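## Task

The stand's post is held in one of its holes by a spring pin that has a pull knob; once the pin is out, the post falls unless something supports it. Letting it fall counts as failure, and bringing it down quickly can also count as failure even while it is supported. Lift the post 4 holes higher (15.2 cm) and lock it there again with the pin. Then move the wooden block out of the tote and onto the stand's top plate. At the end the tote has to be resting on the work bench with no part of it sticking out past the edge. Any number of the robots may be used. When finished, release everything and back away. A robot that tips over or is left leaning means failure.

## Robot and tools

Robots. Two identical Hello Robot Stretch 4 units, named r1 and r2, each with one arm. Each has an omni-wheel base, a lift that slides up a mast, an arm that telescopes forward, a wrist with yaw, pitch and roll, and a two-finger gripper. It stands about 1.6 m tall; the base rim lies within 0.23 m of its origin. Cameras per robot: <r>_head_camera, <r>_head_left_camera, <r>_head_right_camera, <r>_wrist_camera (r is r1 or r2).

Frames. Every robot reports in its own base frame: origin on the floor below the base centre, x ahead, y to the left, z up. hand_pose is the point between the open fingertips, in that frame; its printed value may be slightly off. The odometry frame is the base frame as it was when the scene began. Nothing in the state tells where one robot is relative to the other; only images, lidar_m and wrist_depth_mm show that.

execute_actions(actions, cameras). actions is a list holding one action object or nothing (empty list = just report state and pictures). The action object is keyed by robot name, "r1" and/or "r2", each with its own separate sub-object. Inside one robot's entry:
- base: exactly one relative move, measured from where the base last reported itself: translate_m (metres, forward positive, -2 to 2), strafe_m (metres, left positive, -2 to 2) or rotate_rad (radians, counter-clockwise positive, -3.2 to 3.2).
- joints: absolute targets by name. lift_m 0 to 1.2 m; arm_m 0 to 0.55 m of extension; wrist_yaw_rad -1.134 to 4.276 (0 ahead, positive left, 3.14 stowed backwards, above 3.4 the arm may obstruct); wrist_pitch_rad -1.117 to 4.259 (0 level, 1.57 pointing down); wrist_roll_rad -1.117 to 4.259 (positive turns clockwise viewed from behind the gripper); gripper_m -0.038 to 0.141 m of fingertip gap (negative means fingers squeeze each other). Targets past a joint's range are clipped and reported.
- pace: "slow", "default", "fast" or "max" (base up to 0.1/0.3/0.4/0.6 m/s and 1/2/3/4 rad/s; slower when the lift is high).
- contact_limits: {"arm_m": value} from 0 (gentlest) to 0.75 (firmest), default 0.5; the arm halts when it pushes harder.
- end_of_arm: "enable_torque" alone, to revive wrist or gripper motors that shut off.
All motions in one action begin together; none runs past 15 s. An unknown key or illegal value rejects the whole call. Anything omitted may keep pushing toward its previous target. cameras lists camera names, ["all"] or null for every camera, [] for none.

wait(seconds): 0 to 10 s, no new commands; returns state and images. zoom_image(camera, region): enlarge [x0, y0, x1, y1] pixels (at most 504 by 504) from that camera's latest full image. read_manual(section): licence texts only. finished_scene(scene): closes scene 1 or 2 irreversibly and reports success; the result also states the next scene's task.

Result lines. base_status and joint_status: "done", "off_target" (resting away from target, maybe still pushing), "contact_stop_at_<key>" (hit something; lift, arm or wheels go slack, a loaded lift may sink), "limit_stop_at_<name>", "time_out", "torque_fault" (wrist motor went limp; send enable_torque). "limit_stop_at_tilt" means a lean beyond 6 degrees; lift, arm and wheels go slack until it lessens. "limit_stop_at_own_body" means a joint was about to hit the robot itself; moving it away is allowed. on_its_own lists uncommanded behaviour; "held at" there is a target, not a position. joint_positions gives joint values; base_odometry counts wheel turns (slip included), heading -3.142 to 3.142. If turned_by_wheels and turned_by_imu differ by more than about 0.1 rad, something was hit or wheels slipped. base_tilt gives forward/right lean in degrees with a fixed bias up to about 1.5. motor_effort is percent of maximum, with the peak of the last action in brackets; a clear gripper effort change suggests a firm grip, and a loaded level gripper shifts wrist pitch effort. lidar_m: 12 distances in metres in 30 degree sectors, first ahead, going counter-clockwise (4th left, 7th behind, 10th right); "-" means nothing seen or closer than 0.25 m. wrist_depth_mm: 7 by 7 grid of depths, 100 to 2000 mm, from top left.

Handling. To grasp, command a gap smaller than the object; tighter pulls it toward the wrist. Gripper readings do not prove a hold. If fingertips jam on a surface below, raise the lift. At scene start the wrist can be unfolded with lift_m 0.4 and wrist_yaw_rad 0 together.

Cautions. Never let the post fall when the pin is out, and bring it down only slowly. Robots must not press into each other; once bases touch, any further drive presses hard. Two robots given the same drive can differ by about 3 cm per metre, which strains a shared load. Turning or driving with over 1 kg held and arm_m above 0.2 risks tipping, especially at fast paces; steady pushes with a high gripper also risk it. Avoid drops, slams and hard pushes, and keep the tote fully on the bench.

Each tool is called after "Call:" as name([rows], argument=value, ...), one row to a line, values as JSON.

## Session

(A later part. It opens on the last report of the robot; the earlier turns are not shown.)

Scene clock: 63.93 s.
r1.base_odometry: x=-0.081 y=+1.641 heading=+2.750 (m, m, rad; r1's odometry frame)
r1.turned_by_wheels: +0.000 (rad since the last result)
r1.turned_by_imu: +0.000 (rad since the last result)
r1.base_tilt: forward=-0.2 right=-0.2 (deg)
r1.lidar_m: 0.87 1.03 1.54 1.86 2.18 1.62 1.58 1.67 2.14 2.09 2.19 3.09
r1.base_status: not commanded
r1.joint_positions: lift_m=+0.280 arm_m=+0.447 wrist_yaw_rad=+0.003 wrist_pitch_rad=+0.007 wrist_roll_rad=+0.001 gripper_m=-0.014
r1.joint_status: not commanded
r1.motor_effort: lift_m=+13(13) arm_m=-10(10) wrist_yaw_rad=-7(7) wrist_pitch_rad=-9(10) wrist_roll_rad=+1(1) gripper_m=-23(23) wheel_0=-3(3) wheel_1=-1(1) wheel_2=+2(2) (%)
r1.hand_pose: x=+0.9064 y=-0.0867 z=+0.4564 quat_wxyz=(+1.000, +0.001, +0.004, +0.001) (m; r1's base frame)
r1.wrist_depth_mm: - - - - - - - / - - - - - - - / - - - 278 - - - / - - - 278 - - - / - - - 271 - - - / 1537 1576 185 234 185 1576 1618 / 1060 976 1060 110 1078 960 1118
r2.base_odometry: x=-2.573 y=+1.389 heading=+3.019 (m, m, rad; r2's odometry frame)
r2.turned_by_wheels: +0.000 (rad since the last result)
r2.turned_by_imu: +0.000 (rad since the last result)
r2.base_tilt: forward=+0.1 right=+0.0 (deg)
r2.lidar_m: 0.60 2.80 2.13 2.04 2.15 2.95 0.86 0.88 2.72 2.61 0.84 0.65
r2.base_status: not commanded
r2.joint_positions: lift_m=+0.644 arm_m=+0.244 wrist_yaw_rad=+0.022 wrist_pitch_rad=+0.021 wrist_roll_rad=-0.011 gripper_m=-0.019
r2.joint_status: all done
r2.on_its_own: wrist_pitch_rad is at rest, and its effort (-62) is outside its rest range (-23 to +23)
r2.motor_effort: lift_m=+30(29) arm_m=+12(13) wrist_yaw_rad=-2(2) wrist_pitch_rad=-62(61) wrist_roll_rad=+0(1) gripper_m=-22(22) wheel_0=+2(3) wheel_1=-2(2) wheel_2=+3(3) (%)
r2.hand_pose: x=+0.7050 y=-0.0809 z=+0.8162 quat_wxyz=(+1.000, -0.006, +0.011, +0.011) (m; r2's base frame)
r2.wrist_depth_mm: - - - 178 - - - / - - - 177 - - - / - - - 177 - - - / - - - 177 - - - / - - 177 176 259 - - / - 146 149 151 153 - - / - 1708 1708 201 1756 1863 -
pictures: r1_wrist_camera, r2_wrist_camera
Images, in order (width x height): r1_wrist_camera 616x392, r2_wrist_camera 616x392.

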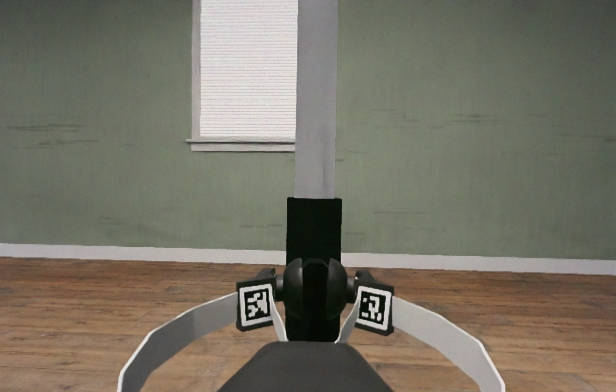

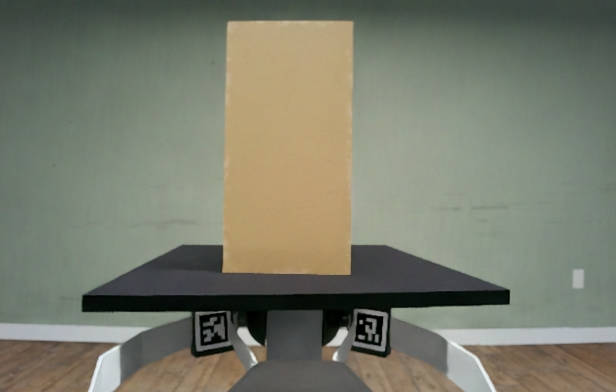

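Call:
execute_actions([
  {"r1":{"joints":{"gripper_m":0.04}}},
], cameras=[])

Call:
execute_actions([
  {"r1":{"joints":{"arm_m":0.476}}},
], cameras=[])

Call:
execute_actions([
  {"r1":{"joints":{"gripper_m":-0.035}}},
], cameras=["r1_wrist_camera"])

Call:
execute_actions([
  {"r1":{"joints":{"arm_m":0.462},"pace":"slow"}},
], cameras=["r1_wrist_camera","r2_head_right_camera"])

Call:
zoom_image(camera="r2_head_right_camera", region=[180,320,280,420])

Scene clock: 65.63 s.
r1.base_odometry: x=-0.081 y=+1.641 heading=+2.750 (m, m, rad; r1's odometry frame)
r1.turned_by_wheels: +0.000 (rad since the last result)
r1.turned_by_imu: +0.000 (rad since the last result)
r1.base_tilt: forward=-0.2 right=-0.2 (deg)
r1.lidar_m: 0.87 1.01 1.54 1.86 2.19 1.63 1.58 1.67 2.16 2.09 2.19 3.09
r1.base_status: not commanded
r1.joint_positions: lift_m=+0.280 arm_m=+0.446 wrist_yaw_rad=+0.000 wrist_pitch_rad=+0.007 wrist_roll_rad=+0.001 gripper_m=+0.040
r1.joint_status: all done
r1.motor_effort: lift_m=+13(13) arm_m=-5(10) wrist_yaw_rad=+2(7) wrist_pitch_rad=-7(9) wrist_roll_rad=+1(1) gripper_m=-4(22) wheel_0=-2(2) wheel_1=+0(1) wheel_2=+0(2) (%)
r1.hand_pose: x=+0.9053 y=-0.0876 z=+0.4566 quat_wxyz=(+1.000, +0.001, +0.003, +0.000) (m; r1's base frame)
r1.wrist_depth_mm: - - - - - - - / - - - - - - - / - - - 279 - - - / - - - 279 - - - / - - - 272 - - - / 1537 1537 194 273 194 1618 1618 / 1042 1008 1060 110 1098 1025 1098
r2.base_odometry: x=-2.573 y=+1.389 heading=+3.019 (m, m, rad; r2's odometry frame)
r2.turned_by_wheels: +0.000 (rad since the last result)
r2.turned_by_imu: +0.000 (rad since the last result)
r2.base_tilt: forward=+0.0 right=+0.0 (deg)
r2.lidar_m: 0.64 2.81 2.12 2.03 2.17 2.94 0.84 0.88 2.76 2.64 0.81 0.69
r2.base_status: not commanded
r2.joint_positions: lift_m=+0.644 arm_m=+0.244 wrist_yaw_rad=+0.022 wrist_pitch_rad=+0.021 wrist_roll_rad=-0.011 gripper_m=-0.019
r2.joint_status: not commanded
r2.on_its_own: wrist_pitch_rad is at rest, and its effort (-60) is outside its rest range (-23 to +23)
r2.motor_effort: lift_m=+30(30) arm_m=+12(12) wrist_yaw_rad=-2(2) wrist_pitch_rad=-60(61) wrist_roll_rad=+0(0) gripper_m=-20(21) wheel_0=+3(3) wheel_1=-2(2) wheel_2=+3(3) (%)
r2.hand_pose: x=+0.7050 y=-0.0809 z=+0.8162 quat_wxyz=(+1.000, -0.006, +0.011, +0.011) (m; r2's base frame)
r2.wrist_depth_mm: - - - 178 - - - / - - - 177 - - - / - - - 177 - - - / - - - 177 - - - / - - 177 176 259 - - / - 146 149 152 153 - - / - 1756 1708 200 1756 1808 -
pictures: none
No camera images: the call's "cameras" was empty. Leave "cameras" out to get every camera's image.

Scene clock: 66.47 s.
r1.base_odometry: x=-0.081 y=+1.641 heading=+2.750 (m, m, rad; r1's odometry frame)
r1.turned_by_wheels: +0.000 (rad since the last result)
r1.turned_by_imu: +0.000 (rad since the last result)
r1.base_tilt: forward=-0.2 right=-0.2 (deg)
r1.lidar_m: 0.87 1.02 1.55 1.87 2.21 1.64 1.58 1.67 2.15 2.07 2.18 3.08
r1.base_status: not commanded
r1.joint_positions: lift_m=+0.280 arm_m=+0.475 wrist_yaw_rad=+0.000 wrist_pitch_rad=+0.007 wrist_roll_rad=+0.001 gripper_m=+0.040
r1.joint_status: all done
r1.motor_effort: lift_m=+13(13) arm_m=+6(6) wrist_yaw_rad=+1(2) wrist_pitch_rad=-7(7) wrist_roll_rad=+1(0) gripper_m=-5(6) wheel_0=-2(2) wheel_1=+0(0) wheel_2=+0(0) (%)
r1.hand_pose: x=+0.9343 y=-0.0875 z=+0.4566 quat_wxyz=(+1.000, +0.001, +0.003, +0.000) (m; r1's base frame)
r1.wrist_depth_mm: - - - 248 - - - / - - - 249 - - - / - - - 251 - - - / - - - 250 - - - / - - - 243 - - - / 1499 1537 194 243 193 1618 1576 / 1042 991 1060 110 1078 1025 1098
r2.base_odometry: x=-2.573 y=+1.389 heading=+3.019 (m, m, rad; r2's odometry frame)
r2.turned_by_wheels: +0.000 (rad since the last result)
r2.turned_by_imu: +0.000 (rad since the last result)
r2.base_tilt: forward=+0.0 right=+0.0 (deg)
r2.lidar_m: 0.61 2.83 2.13 2.05 2.15 2.91 0.85 0.87 2.73 2.61 0.83 0.70
r2.base_status: not commanded
r2.joint_positions: lift_m=+0.644 arm_m=+0.244 wrist_yaw_rad=+0.022 wrist_pitch_rad=+0.021 wrist_roll_rad=-0.011 gripper_m=-0.019
r2.joint_status: not commanded
r2.on_its_own: wrist_pitch_rad is at rest, and its effort (-61) is outside its rest range (-23 to +23)
r2.motor_effort: lift_m=+31(30) arm_m=+12(12) wrist_yaw_rad=-2(2) wrist_pitch_rad=-61(62) wrist_roll_rad=+0(0) gripper_m=-18(19) wheel_0=+3(3) wheel_1=-2(2) wheel_2=+3(3) (%)
r2.hand_pose: x=+0.7050 y=-0.0809 z=+0.8162 quat_wxyz=(+1.000, -0.006, +0.011, +0.011) (m; r2's base frame)
r2.wrist_depth_mm: - - - 178 - - - / - - - 177 - - - / - - - 177 - - - / - - - 176 - - - / - - 177 176 259 - - / - 146 149 151 154 - - / - 1708 1708 200 1708 1808 -
pictures: none
No camera images: the call's "cameras" was empty. Leave "cameras" out to get every camera's image.

Scene clock: 67.93 s.
r1.base_odometry: x=-0.081 y=+1.641 heading=+2.750 (m, m, rad; r1's odometry frame)
r1.turned_by_wheels: +0.000 (rad since the last result)
r1.turned_by_imu: +0.000 (rad since the last result)
r1.base_tilt: forward=-0.2 right=-0.3 (deg)
r1.lidar_m: 0.88 1.01 1.54 1.88 2.20 1.63 1.59 1.66 2.15 2.07 2.19 3.10
r1.base_status: not commanded
r1.joint_positions: lift_m=+0.280 arm_m=+0.476 wrist_yaw_rad=+0.007 wrist_pitch_rad=+0.008 wrist_roll_rad=+0.001 gripper_m=-0.034
r1.joint_status: all done
r1.on_its_own: wrist_yaw_rad is at rest, and its effort (-20) is outside its rest range (-13 to +13)
r1.motor_effort: lift_m=+13(14) arm_m=-3(6) wrist_yaw_rad=-20(20) wrist_pitch_rad=-11(10) wrist_roll_rad=+1(0) gripper_m=-28(30) wheel_0=-5(5) wheel_1=-3(2) wheel_2=+6(6) (%)
r1.hand_pose: x=+0.9364 y=-0.0854 z=+0.4563 quat_wxyz=(+1.000, +0.001, +0.004, +0.004) (m; r1's base frame)
r1.wrist_depth_mm: - - - - - - - / - - - 247 - - - / - - - 247 - - - / - - - 248 - - - / - - - 241 - - - / 1499 1499 182 202 183 1576 1576 / 1060 946 1060 110 1098 960 1098
r2.base_odometry: x=-2.573 y=+1.389 heading=+3.019 (m, m, rad; r2's odometry frame)
r2.turned_by_wheels: +0.000 (rad since the last result)
r2.turned_by_imu: +0.000 (rad since the last result)
r2.base_tilt: forward=+0.1 right=+0.0 (deg)
r2.lidar_m: 0.63 2.82 2.15 2.04 2.15 2.93 0.85 0.88 2.76 2.62 0.85 0.67
r2.base_status: not commanded
r2.joint_positions: lift_m=+0.644 arm_m=+0.244 wrist_yaw_rad=+0.022 wrist_pitch_rad=+0.015 wrist_roll_rad=-0.011 gripper_m=-0.019
r2.joint_status: not commanded
r2.on_its_own: wrist_pitch_rad is at rest, and its effort (-45) is outside its rest range (-23 to +23)
r2.motor_effort: lift_m=+28(30) arm_m=+12(12) wrist_yaw_rad=-2(2) wrist_pitch_rad=-45(61) wrist_roll_rad=+0(0) gripper_m=-19(21) wheel_0=+3(3) wheel_1=-1(2) wheel_2=+3(3) (%)
r2.hand_pose: x=+0.7051 y=-0.0809 z=+0.8180 quat_wxyz=(+1.000, -0.006, +0.008, +0.011) (m; r2's base frame)
r2.wrist_depth_mm: - - - 179 - - - / - - - 179 - - - / - - - 178 - - - / - - - 177 - - - / - - 178 176 260 - - / - 141 169 200 176 - - / - 162 1756 200 1756 1921 -
pictures: r1_wrist_camera
Images, in order (width x height): r1_wrist_camera 616x392.

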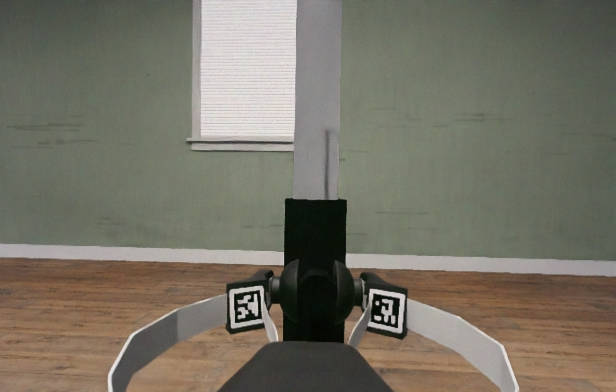

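Scene clock: 68.97 s.
r1.base_odometry: x=-0.081 y=+1.641 heading=+2.750 (m, m, rad; r1's odometry frame)
r1.turned_by_wheels: +0.000 (rad since the last result)
r1.turned_by_imu: +0.000 (rad since the last result)
r1.base_tilt: forward=-0.1 right=-0.3 (deg)
r1.lidar_m: 0.85 1.03 1.54 1.85 2.20 1.64 1.56 1.65 2.16 2.08 2.20 3.09
r1.base_status: not commanded
r1.joint_positions: lift_m=+0.280 arm_m=+0.464 wrist_yaw_rad=+0.006 wrist_pitch_rad=+0.008 wrist_roll_rad=+0.001 gripper_m=-0.034
r1.joint_status: all done
r1.on_its_own: wrist_yaw_rad is at rest, and its effort (-18) is outside its rest range (-13 to +13)
r1.motor_effort: lift_m=+13(13) arm_m=-13(15) wrist_yaw_rad=-18(23) wrist_pitch_rad=-10(10) wrist_roll_rad=+1(1) gripper_m=-31(29) wheel_0=-6(6) wheel_1=-3(3) wheel_2=+6(6) (%)
r1.hand_pose: x=+0.9243 y=-0.0855 z=+0.4563 quat_wxyz=(+1.000, +0.001, +0.004, +0.003) (m; r1's base frame)
r1.wrist_depth_mm: - - - - - - - / - - - - - - - / - - - 259 - - - / - - - 259 - - - / - - - 253 - - - / 1537 1499 181 213 183 1576 1618 / 1060 946 1060 110 1078 946 1078
r2.base_odometry: x=-2.573 y=+1.389 heading=+3.019 (m, m, rad; r2's odometry frame)
r2.turned_by_wheels: +0.000 (rad since the last result)
r2.turned_by_imu: +0.000 (rad since the last result)
r2.base_tilt: forward=+0.0 right=-0.2 (deg)
r2.lidar_m: 0.63 2.83 2.13 2.03 2.13 2.95 0.84 0.86 2.73 2.62 0.81 0.69
r2.base_status: not commanded
r2.joint_positions: lift_m=+0.644 arm_m=+0.244 wrist_yaw_rad=+0.022 wrist_pitch_rad=+0.015 wrist_roll_rad=-0.011 gripper_m=-0.019
r2.joint_status: not commanded
r2.on_its_own: wrist_pitch_rad is at rest, and its effort (-44) is outside its rest range (-23 to +23)
r2.motor_effort: lift_m=+28(28) arm_m=+12(12) wrist_yaw_rad=-1(1) wrist_pitch_rad=-44(44) wrist_roll_rad=+0(1) gripper_m=-20(19) wheel_0=+3(3) wheel_1=-1(1) wheel_2=+3(3) (%)
r2.hand_pose: x=+0.7051 y=-0.0809 z=+0.8180 quat_wxyz=(+1.000, -0.006, +0.008, +0.011) (m; r2's base frame)
r2.wrist_depth_mm: - - - 180 - - - / - - - 179 - - - / - - - 178 - - - / - - - 177 - - - / - - 178 176 262 - - / - 141 169 200 176 - - / - 162 1808 200 1756 1921 -
pictures: r1_wrist_camera, r2_head_right_camera
Images, in order (width x height): r1_wrist_camera 616x392, r2_head_right_camera 420x672.

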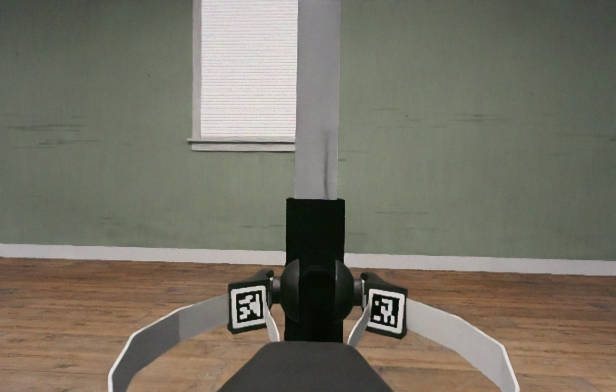

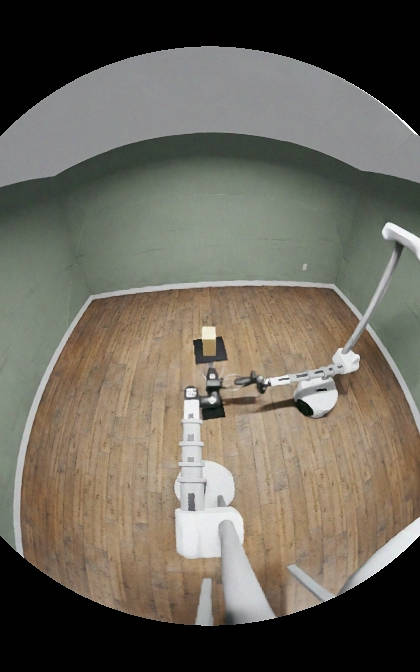

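Region (180, 320, 280, 420) of r2_head_right_camera's 420x672 image, scaled by 5.040, with more detail than that image has.

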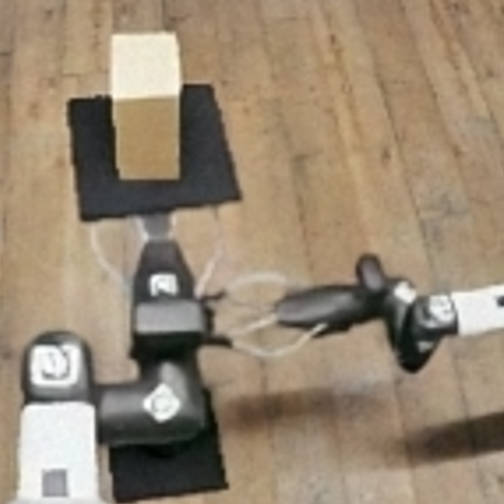

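Call:
execute_actions([
  {"r2":{"joints":{"lift_m":0.682},"pace":"slow"}},
], cameras=[])

Scene clock: 70.20 s.
r1.base_odometry: x=-0.081 y=+1.641 heading=+2.750 (m, m, rad; r1's odometry frame)
r1.turned_by_wheels: +0.000 (rad since the last result)
r1.turned_by_imu: +0.000 (rad since the last result)
r1.base_tilt: forward=-0.1 right=-0.2 (deg)
r1.lidar_m: 0.87 0.99 1.56 1.87 2.18 1.63 1.57 1.68 2.17 2.09 2.21 3.10
r1.base_status: not commanded
r1.joint_positions: lift_m=+0.280 arm_m=+0.464 wrist_yaw_rad=+0.006 wrist_pitch_rad=+0.008 wrist_roll_rad=+0.001 gripper_m=-0.034
r1.joint_status: not commanded
r1.on_its_own: wrist_yaw_rad is at rest, and its effort (-18) is outside its rest range (-13 to +13)
r1.motor_effort: lift_m=+13(13) arm_m=-13(13) wrist_yaw_rad=-18(18) wrist_pitch_rad=-10(10) wrist_roll_rad=+1(1) gripper_m=-29(29) wheel_0=-6(5) wheel_1=-3(3) wheel_2=+6(6) (%)
r1.hand_pose: x=+0.9243 y=-0.0855 z=+0.4563 quat_wxyz=(+1.000, +0.001, +0.004, +0.003) (m; r1's base frame)
r1.wrist_depth_mm: - - - - - - - / - - - - - - - / - - - 259 - - - / - - - 259 - - - / - - - 252 - - - / 1499 1499 180 212 183 1618 1618 / 1042 931 1078 110 1060 976 1118
r2.base_odometry: x=-2.573 y=+1.389 heading=+3.019 (m, m, rad; r2's odometry frame)
r2.turned_by_wheels: +0.000 (rad since the last result)
r2.turned_by_imu: +0.000 (rad since the last result)
r2.base_tilt: forward=+0.0 right=-0.1 (deg)
r2.lidar_m: 0.63 2.82 2.15 2.03 2.15 2.96 0.84 0.89 2.75 2.62 0.85 0.69
r2.base_status: not commanded
r2.joint_positions: lift_m=+0.681 arm_m=+0.244 wrist_yaw_rad=+0.022 wrist_pitch_rad=+0.017 wrist_roll_rad=-0.011 gripper_m=-0.019
r2.joint_status: all done
r2.on_its_own: wrist_pitch_rad is at rest, and its effort (-49) is outside its rest range (-23 to +23)
r2.motor_effort: lift_m=+28(28) arm_m=+12(12) wrist_yaw_rad=-1(2) wrist_pitch_rad=-49(50) wrist_roll_rad=+0(0) gripper_m=-19(22) wheel_0=+3(3) wheel_1=-1(1) wheel_2=+3(3) (%)
r2.hand_pose: x=+0.7051 y=-0.0809 z=+0.8545 quat_wxyz=(+1.000, -0.006, +0.008, +0.011) (m; r2's base frame)
r2.wrist_depth_mm: - - - 179 - - - / - - - 179 - - - / - - - 178 - - - / - - - 177 - - - / - - 178 176 260 - - / - 142 145 198 176 - - / - 162 1808 200 1863 1983 -
pictures: none
No camera images: the call's "cameras" was empty. Leave "cameras" out to get every camera's image.

Call:
execute_actions([
  {"r2":{"joints":{"lift_m":0.778},"pace":"slow"}},
], cameras=[])

Call:
execute_actions([
  {"r1":{"joints":{"gripper_m":0.06}}},
], cameras=[])

Call:
execute_actions([
  {"r2":{"joints":{"lift_m":0.799},"pace":"slow"},"r1":{"joints":{"arm_m":0.1}}},
], cameras=["r1_wrist_camera"])

Scene clock: 72.10 s.
r1.base_odometry: x=-0.081 y=+1.641 heading=+2.750 (m, m, rad; r1's odometry frame)
r1.turned_by_wheels: +0.000 (rad since the last result)
r1.turned_by_imu: +0.000 (rad since the last result)
r1.base_tilt: forward=-0.1 right=-0.2 (deg)
r1.lidar_m: 0.89 1.03 1.57 1.85 2.15 1.63 1.58 1.66 2.15 2.09 2.19 3.08
r1.base_status: not commanded
r1.joint_positions: lift_m=+0.280 arm_m=+0.464 wrist_yaw_rad=+0.006 wrist_pitch_rad=+0.008 wrist_roll_rad=+0.001 gripper_m=-0.034
r1.joint_status: not commanded
r1.on_its_own: wrist_yaw_rad is at rest, and its effort (-18) is outside its rest range (-13 to +13)
r1.motor_effort: lift_m=+13(13) arm_m=-14(13) wrist_yaw_rad=-18(18) wrist_pitch_rad=-10(10) wrist_roll_rad=+1(0) gripper_m=-31(28) wheel_0=-6(6) wheel_1=-3(3) wheel_2=+7(7) (%)
r1.hand_pose: x=+0.9243 y=-0.0855 z=+0.4563 quat_wxyz=(+1.000, +0.001, +0.004, +0.003) (m; r1's base frame)
r1.wrist_depth_mm: - - - - - - - / - - - - - - - / - - - 260 - - - / - - - 259 - - - / - - - 253 - - - / 1499 1499 181 213 183 1618 1618 / 1042 931 1060 110 1098 960 1118
r2.base_odometry: x=-2.573 y=+1.389 heading=+3.019 (m, m, rad; r2's odometry frame)
r2.turned_by_wheels: +0.000 (rad since the last result)
r2.turned_by_imu: +0.000 (rad since the last result)
r2.base_tilt: forward=+0.1 right=+0.1 (deg)
r2.lidar_m: 0.61 2.83 2.14 2.04 2.16 2.96 0.84 0.88 2.76 2.62 0.82 0.68
r2.base_status: not commanded
r2.joint_positions: lift_m=+0.777 arm_m=+0.244 wrist_yaw_rad=+0.022 wrist_pitch_rad=+0.017 wrist_roll_rad=-0.011 gripper_m=-0.019
r2.joint_status: all done
r2.on_its_own: wrist_pitch_rad is at rest, and its effort (-50) is outside its rest range (-23 to +23)
r2.motor_effort: lift_m=+28(30) arm_m=+12(12) wrist_yaw_rad=-2(2) wrist_pitch_rad=-50(51) wrist_roll_rad=+0(1) gripper_m=-20(21) wheel_0=+3(3) wheel_1=-1(1) wheel_2=+3(3) (%)
r2.hand_pose: x=+0.7051 y=-0.0809 z=+0.9505 quat_wxyz=(+1.000, -0.006, +0.008, +0.011) (m; r2's base frame)
r2.wrist_depth_mm: - - - 179 - - - / - - - 179 - - - / - - - 178 - - - / - - - 177 - - - / - - 177 177 260 - - / - 142 146 198 176 - - / - 1983 - 200 - - -
pictures: none
No camera images: the call's "cameras" was empty. Leave "cameras" out to get every camera's image.

Scene clock: 73.73 s.
r1.base_odometry: x=-0.081 y=+1.641 heading=+2.750 (m, m, rad; r1's odometry frame)
r1.turned_by_wheels: +0.000 (rad since the last result)
r1.turned_by_imu: +0.000 (rad since the last result)
r1.base_tilt: forward=-0.2 right=-0.2 (deg)
r1.lidar_m: 0.87 1.01 1.56 1.87 2.19 1.65 1.59 1.68 2.17 2.09 2.18 3.10
r1.base_status: not commanded
r1.joint_positions: lift_m=+0.280 arm_m=+0.463 wrist_yaw_rad=-0.001 wrist_pitch_rad=+0.007 wrist_roll_rad=+0.001 gripper_m=+0.060
r1.joint_status: all done
r1.motor_effort: lift_m=+13(14) arm_m=-3(13) wrist_yaw_rad=+2(18) wrist_pitch_rad=-7(10) wrist_roll_rad=+1(0) gripper_m=-3(29) wheel_0=-2(6) wheel_1=+1(3) wheel_2=-2(7) (%)
r1.hand_pose: x=+0.9219 y=-0.0876 z=+0.4567 quat_wxyz=(+1.000, +0.001, +0.003, +0.000) (m; r1's base frame)
r1.wrist_depth_mm: - - - 262 - - - / - - - 263 - - - / - - - 263 - - - / - - - 264 - - - / - - - 255 - - - / 1537 1499 196 257 196 1618 1618 / 1042 976 1078 110 1060 1025 1078
r2.base_odometry: x=-2.573 y=+1.389 heading=+3.019 (m, m, rad; r2's odometry frame)
r2.turned_by_wheels: +0.000 (rad since the last result)
r2.turned_by_imu: +0.000 (rad since the last result)
r2.base_tilt: forward=+0.1 right=-0.1 (deg)
r2.lidar_m: 0.61 2.83 2.14 2.01 2.15 2.94 0.85 0.86 2.75 2.62 0.82 0.66
r2.base_status: not commanded
r2.joint_positions: lift_m=+0.777 arm_m=+0.244 wrist_yaw_rad=+0.022 wrist_pitch_rad=+0.017 wrist_roll_rad=-0.011 gripper_m=-0.019
r2.joint_status: not commanded
r2.on_its_own: wrist_pitch_rad is at rest, and its effort (-49) is outside its rest range (-23 to +23)
r2.motor_effort: lift_m=+28(29) arm_m=+12(12) wrist_yaw_rad=-2(2) wrist_pitch_rad=-49(50) wrist_roll_rad=-1(1) gripper_m=-19(19) wheel_0=+3(3) wheel_1=-1(1) wheel_2=+3(3) (%)
r2.hand_pose: x=+0.7051 y=-0.0809 z=+0.9505 quat_wxyz=(+1.000, -0.006, +0.008, +0.011) (m; r2's base frame)
r2.wrist_depth_mm: - - - 179 - - - / - - - 178 - - - / - - - 178 - - - / - - - 177 - - - / - - 177 176 260 - - / - 142 145 198 176 - - / - 1983 - 200 - - -
pictures: none
No camera images: the call's "cameras" was empty. Leave "cameras" out to get every camera's image.

Scene clock: 75.93 s.
r1.base_odometry: x=-0.081 y=+1.641 heading=+2.750 (m, m, rad; r1's odometry frame)
r1.turned_by_wheels: +0.000 (rad since the last result)
r1.turned_by_imu: +0.000 (rad since the last result)
r1.base_tilt: forward=-0.1 right=-0.3 (deg)
r1.lidar_m: 0.85 1.00 1.57 1.86 2.19 1.65 1.57 1.67 2.17 2.09 2.20 3.12
r1.base_status: not commanded
r1.joint_positions: lift_m=+0.280 arm_m=+0.101 wrist_yaw_rad=+0.000 wrist_pitch_rad=+0.007 wrist_roll_rad=+0.001 gripper_m=+0.060
r1.joint_status: all done
r1.motor_effort: lift_m=+13(13) arm_m=-6(7) wrist_yaw_rad=+1(2) wrist_pitch_rad=-8(8) wrist_roll_rad=+1(1) gripper_m=-6(1) wheel_0=-2(2) wheel_1=+1(1) wheel_2=-3(2) (%)
r1.hand_pose: x=+0.5605 y=-0.0874 z=+0.4565 quat_wxyz=(+1.000, +0.001, +0.004, +0.000) (m; r1's base frame)
r1.wrist_depth_mm: - - - - - - - / - - - - - - - / - - - - - - - / - - - - - - - / - - - - - - - / 891 1499 196 1464 195 1576 1618 / 699 960 1078 110 1098 1025 1118
r2.base_odometry: x=-2.573 y=+1.389 heading=+3.019 (m, m, rad; r2's odometry frame)
r2.turned_by_wheels: +0.000 (rad since the last result)
r2.turned_by_imu: +0.000 (rad since the last result)
r2.base_tilt: forward=+0.0 right=+0.0 (deg)
r2.lidar_m: 0.59 2.79 2.17 2.03 2.19 2.94 0.84 0.88 2.75 2.64 0.97 0.82
r2.base_status: not commanded
r2.joint_positions: lift_m=+0.798 arm_m=+0.244 wrist_yaw_rad=+0.023 wrist_pitch_rad=+0.023 wrist_roll_rad=-0.011 gripper_m=-0.019
r2.joint_status: all done
r2.on_its_own: wrist_pitch_rad is at rest, and its effort (-68) is outside its rest range (-23 to +23)
r2.motor_effort: lift_m=+31(32) arm_m=+12(12) wrist_yaw_rad=-2(2) wrist_pitch_rad=-68(74) wrist_roll_rad=+1(0) gripper_m=-20(21) wheel_0=+3(3) wheel_1=-1(1) wheel_2=+3(3) (%)
r2.hand_pose: x=+0.7051 y=-0.0809 z=+0.9695 quat_wxyz=(+1.000, -0.006, +0.012, +0.011) (m; r2's base frame)
r2.wrist_depth_mm: - - - 177 - - - / - - - 177 - - - / - - - 177 - - - / - - - 176 - - - / - - 177 176 259 - - / - 148 151 153 155 - - / - - - 200 - - -
pictures: r1_wrist_camera
Images, in order (width x height): r1_wrist_camera 616x392.

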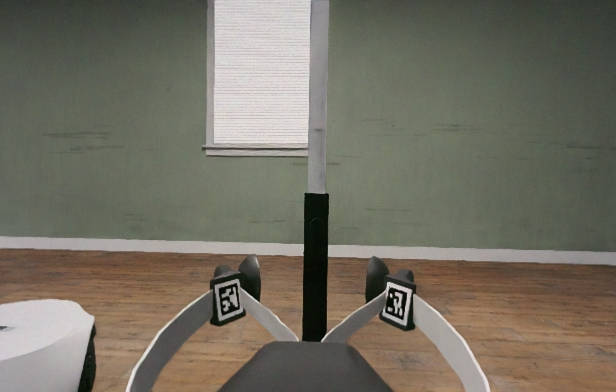

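Latched. Unload.

Call:
execute_actions([
  {"r2":{"joints":{"lift_m":0.78},"pace":"slow"}},
], cameras=[])

Scene clock: 76.93 s.
r1.base_odometry: x=-0.081 y=+1.641 heading=+2.750 (m, m, rad; r1's odometry frame)
r1.turned_by_wheels: +0.000 (rad since the last result)
r1.turned_by_imu: +0.000 (rad since the last result)
r1.base_tilt: forward=-0.2 right=-0.2 (deg)
r1.lidar_m: 0.89 1.03 1.56 1.84 2.20 1.61 1.58 1.68 2.17 2.09 2.19 3.09
r1.base_status: not commanded
r1.joint_positions: lift_m=+0.280 arm_m=+0.101 wrist_yaw_rad=+0.000 wrist_pitch_rad=+0.007 wrist_roll_rad=+0.001 gripper_m=+0.060
r1.joint_status: not commanded
r1.motor_effort: lift_m=+13(13) arm_m=-6(6) wrist_yaw_rad=+1(1) wrist_pitch_rad=-8(8) wrist_roll_rad=+1(2) gripper_m=-2(2) wheel_0=-2(2) wheel_1=+1(1) wheel_2=-2(2) (%)
r1.hand_pose: x=+0.5605 y=-0.0874 z=+0.4565 quat_wxyz=(+1.000, +0.001, +0.004, +0.000) (m; r1's base frame)
r1.wrist_depth_mm: - - - - - - - / - - - - - - - / - - - - - - - / - - - - - - - / - - - - - - - / 891 1499 196 1430 196 1618 1618 / 715 946 1078 110 1078 1025 1118
r2.base_odometry: x=-2.573 y=+1.389 heading=+3.019 (m, m, rad; r2's odometry frame)
r2.turned_by_wheels: +0.000 (rad since the last result)
r2.turned_by_imu: +0.000 (rad since the last result)
r2.base_tilt: forward=+0.0 right=+0.0 (deg)
r2.lidar_m: 0.62 2.78 2.16 2.03 2.16 2.93 0.83 0.87 2.75 2.63 0.94 0.79
r2.base_status: not commanded
r2.joint_positions: lift_m=+0.780 arm_m=+0.244 wrist_yaw_rad=+0.022 wrist_pitch_rad=+0.002 wrist_roll_rad=-0.011 gripper_m=-0.019
r2.joint_status: all done
r2.motor_effort: lift_m=+14(30) arm_m=+12(12) wrist_yaw_rad=+0(3) wrist_pitch_rad=-8(68) wrist_roll_rad=+0(0) gripper_m=-19(21) wheel_0=+3(3) wheel_1=-1(1) wheel_2=+2(3) (%)
r2.hand_pose: x=+0.7051 y=-0.0811 z=+0.9580 quat_wxyz=(+1.000, -0.006, +0.001, +0.011) (m; r2's base frame)
r2.wrist_depth_mm: - - - 182 - - - / - - - 181 - - - / - - - 180 - - - / - - - 178 - - - / - - 178 177 263 - - / - - 174 200 176 - - / - 163 - 200 - - -
pictures: none
No camera images: the call's "cameras" was empty. Leave "cameras" out to get every camera's image.

Call:
execute_actions([
  {"r2":{"joints":{"gripper_m":0.08,"arm_m":0.23}}},
], cameras=[])

Call:
execute_actions([
  {"r2":{"joints":{"lift_m":0.76,"arm_m":0.01},"pace":"fast"}},
], cameras=["r1_head_left_camera"])

Call:
finished_scene(scene=1)

Scene clock: 78.93 s.
r1.base_odometry: x=-0.081 y=+1.641 heading=+2.750 (m, m, rad; r1's odometry frame)
r1.turned_by_wheels: +0.000 (rad since the last result)
r1.turned_by_imu: +0.000 (rad since the last result)
r1.base_tilt: forward=-0.2 right=-0.2 (deg)
r1.lidar_m: 0.87 1.01 1.55 1.85 2.19 1.65 1.58 1.69 2.16 2.09 2.17 3.10
r1.base_status: not commanded
r1.joint_positions: lift_m=+0.280 arm_m=+0.101 wrist_yaw_rad=+0.000 wrist_pitch_rad=+0.007 wrist_roll_rad=+0.001 gripper_m=+0.060
r1.joint_status: not commanded
r1.motor_effort: lift_m=+13(13) arm_m=-6(6) wrist_yaw_rad=+1(1) wrist_pitch_rad=-8(8) wrist_roll_rad=+0(1) gripper_m=-6(5) wheel_0=-2(2) wheel_1=+1(1) wheel_2=-2(2) (%)
r1.hand_pose: x=+0.5605 y=-0.0874 z=+0.4565 quat_wxyz=(+1.000, +0.001, +0.004, +0.000) (m; r1's base frame)
r1.wrist_depth_mm: - - - - - - - / - - - - - - - / - - - - - - - / - - - - - - - / - - - - - - - / 891 1537 196 1464 196 1618 1576 / 707 960 1060 110 1078 1025 1098
r2.base_odometry: x=-2.573 y=+1.389 heading=+3.020 (m, m, rad; r2's odometry frame)
r2.turned_by_wheels: +0.000 (rad since the last result)
r2.turned_by_imu: +0.001 (rad since the last result)
r2.base_tilt: forward=+0.1 right=+0.0 (deg)
r2.lidar_m: 0.61 2.81 2.14 2.03 2.15 2.93 0.82 0.89 2.75 2.63 0.96 0.80
r2.base_status: not commanded
r2.joint_positions: lift_m=+0.780 arm_m=+0.231 wrist_yaw_rad=+0.022 wrist_pitch_rad=+0.003 wrist_roll_rad=-0.011 gripper_m=+0.080
r2.joint_status: all done
r2.motor_effort: lift_m=+15(15) arm_m=-7(17) wrist_yaw_rad=-2(30) wrist_pitch_rad=-9(11) wrist_roll_rad=+0(0) gripper_m=-2(29) wheel_0=+3(3) wheel_1=-1(1) wheel_2=+6(7) (%)
r2.hand_pose: x=+0.6926 y=-0.0810 z=+0.9577 quat_wxyz=(+1.000, -0.006, +0.001, +0.011) (m; r2's base frame)
r2.wrist_depth_mm: - - - - - - - / - - - 191 - - - / - - - 189 - - - / - - - 189 - - - / - - 188 187 264 - - / - - 193 213 195 - - / - - - 153 - - -
pictures: none
No camera images: the call's "cameras" was empty. Leave "cameras" out to get every camera's image.

Scene clock: 80.43 s.
r1.base_odometry: x=-0.081 y=+1.641 heading=+2.750 (m, m, rad; r1's odometry frame)
r1.turned_by_wheels: +0.000 (rad since the last result)
r1.turned_by_imu: +0.000 (rad since the last result)
r1.base_tilt: forward=-0.2 right=-0.2 (deg)
r1.lidar_m: 0.86 0.97 1.56 1.88 2.19 1.63 1.58 1.67 2.15 2.08 2.19 3.10
r1.base_status: not commanded
r1.joint_positions: lift_m=+0.280 arm_m=+0.101 wrist_yaw_rad=+0.000 wrist_pitch_rad=+0.007 wrist_roll_rad=+0.001 gripper_m=+0.060
r1.joint_status: not commanded
r1.motor_effort: lift_m=+13(13) arm_m=-7(6) wrist_yaw_rad=+1(1) wrist_pitch_rad=-8(8) wrist_roll_rad=+1(0) gripper_m=-4(5) wheel_0=-1(2) wheel_1=+1(1) wheel_2=-2(2) (%)
r1.hand_pose: x=+0.5605 y=-0.0874 z=+0.4565 quat_wxyz=(+1.000, +0.001, +0.004, +0.000) (m; r1's base frame)
r1.wrist_depth_mm: - - - - - - - / - - - - - - - / - - - - - - - / - - - - - - - / - - - - - - - / 891 1499 196 1397 196 1618 1618 / 691 946 1078 110 1078 1042 1098
r2.base_odometry: x=-2.573 y=+1.389 heading=+3.020 (m, m, rad; r2's odometry frame)
r2.turned_by_wheels: +0.000 (rad since the last result)
r2.turned_by_imu: +0.000 (rad since the last result)
r2.base_tilt: forward=+0.1 right=+0.1 (deg)
r2.lidar_m: 0.59 2.81 2.12 2.04 2.15 2.96 0.84 0.86 2.75 2.63 0.95 0.76
r2.base_status: not commanded
r2.joint_positions: lift_m=+0.760 arm_m=+0.011 wrist_yaw_rad=+0.022 wrist_pitch_rad=+0.003 wrist_roll_rad=-0.011 gripper_m=+0.080
r2.joint_status: all done
r2.motor_effort: lift_m=+16(15) arm_m=-8(8) wrist_yaw_rad=+0(2) wrist_pitch_rad=-8(8) wrist_roll_rad=+0(0) gripper_m=-2(1) wheel_0=+2(3) wheel_1=-1(1) wheel_2=+6(6) (%)
r2.hand_pose: x=+0.4727 y=-0.0811 z=+0.9378 quat_wxyz=(+1.000, -0.006, +0.001, +0.011) (m; r2's base frame)
r2.wrist_depth_mm: - - - - - - - / - - - - - - - / - - - 413 - - - / - - - 410 - - - / - - - - - - - / - - 214 - 220 - - / - - - 153 - - -
pictures: r1_head_left_camera
Images, in order (width x height): r1_head_left_camera 420x672.

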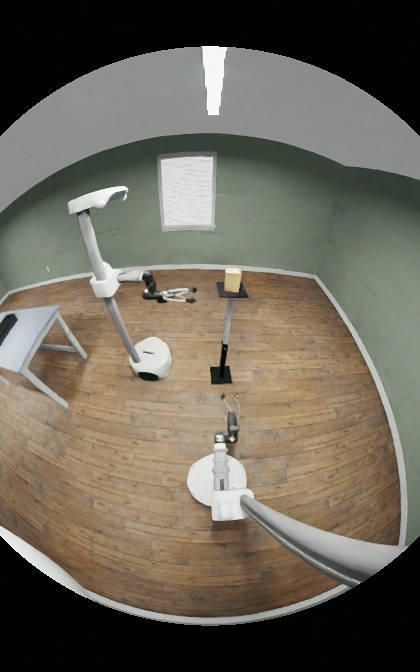

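The scene is finished: the task was done.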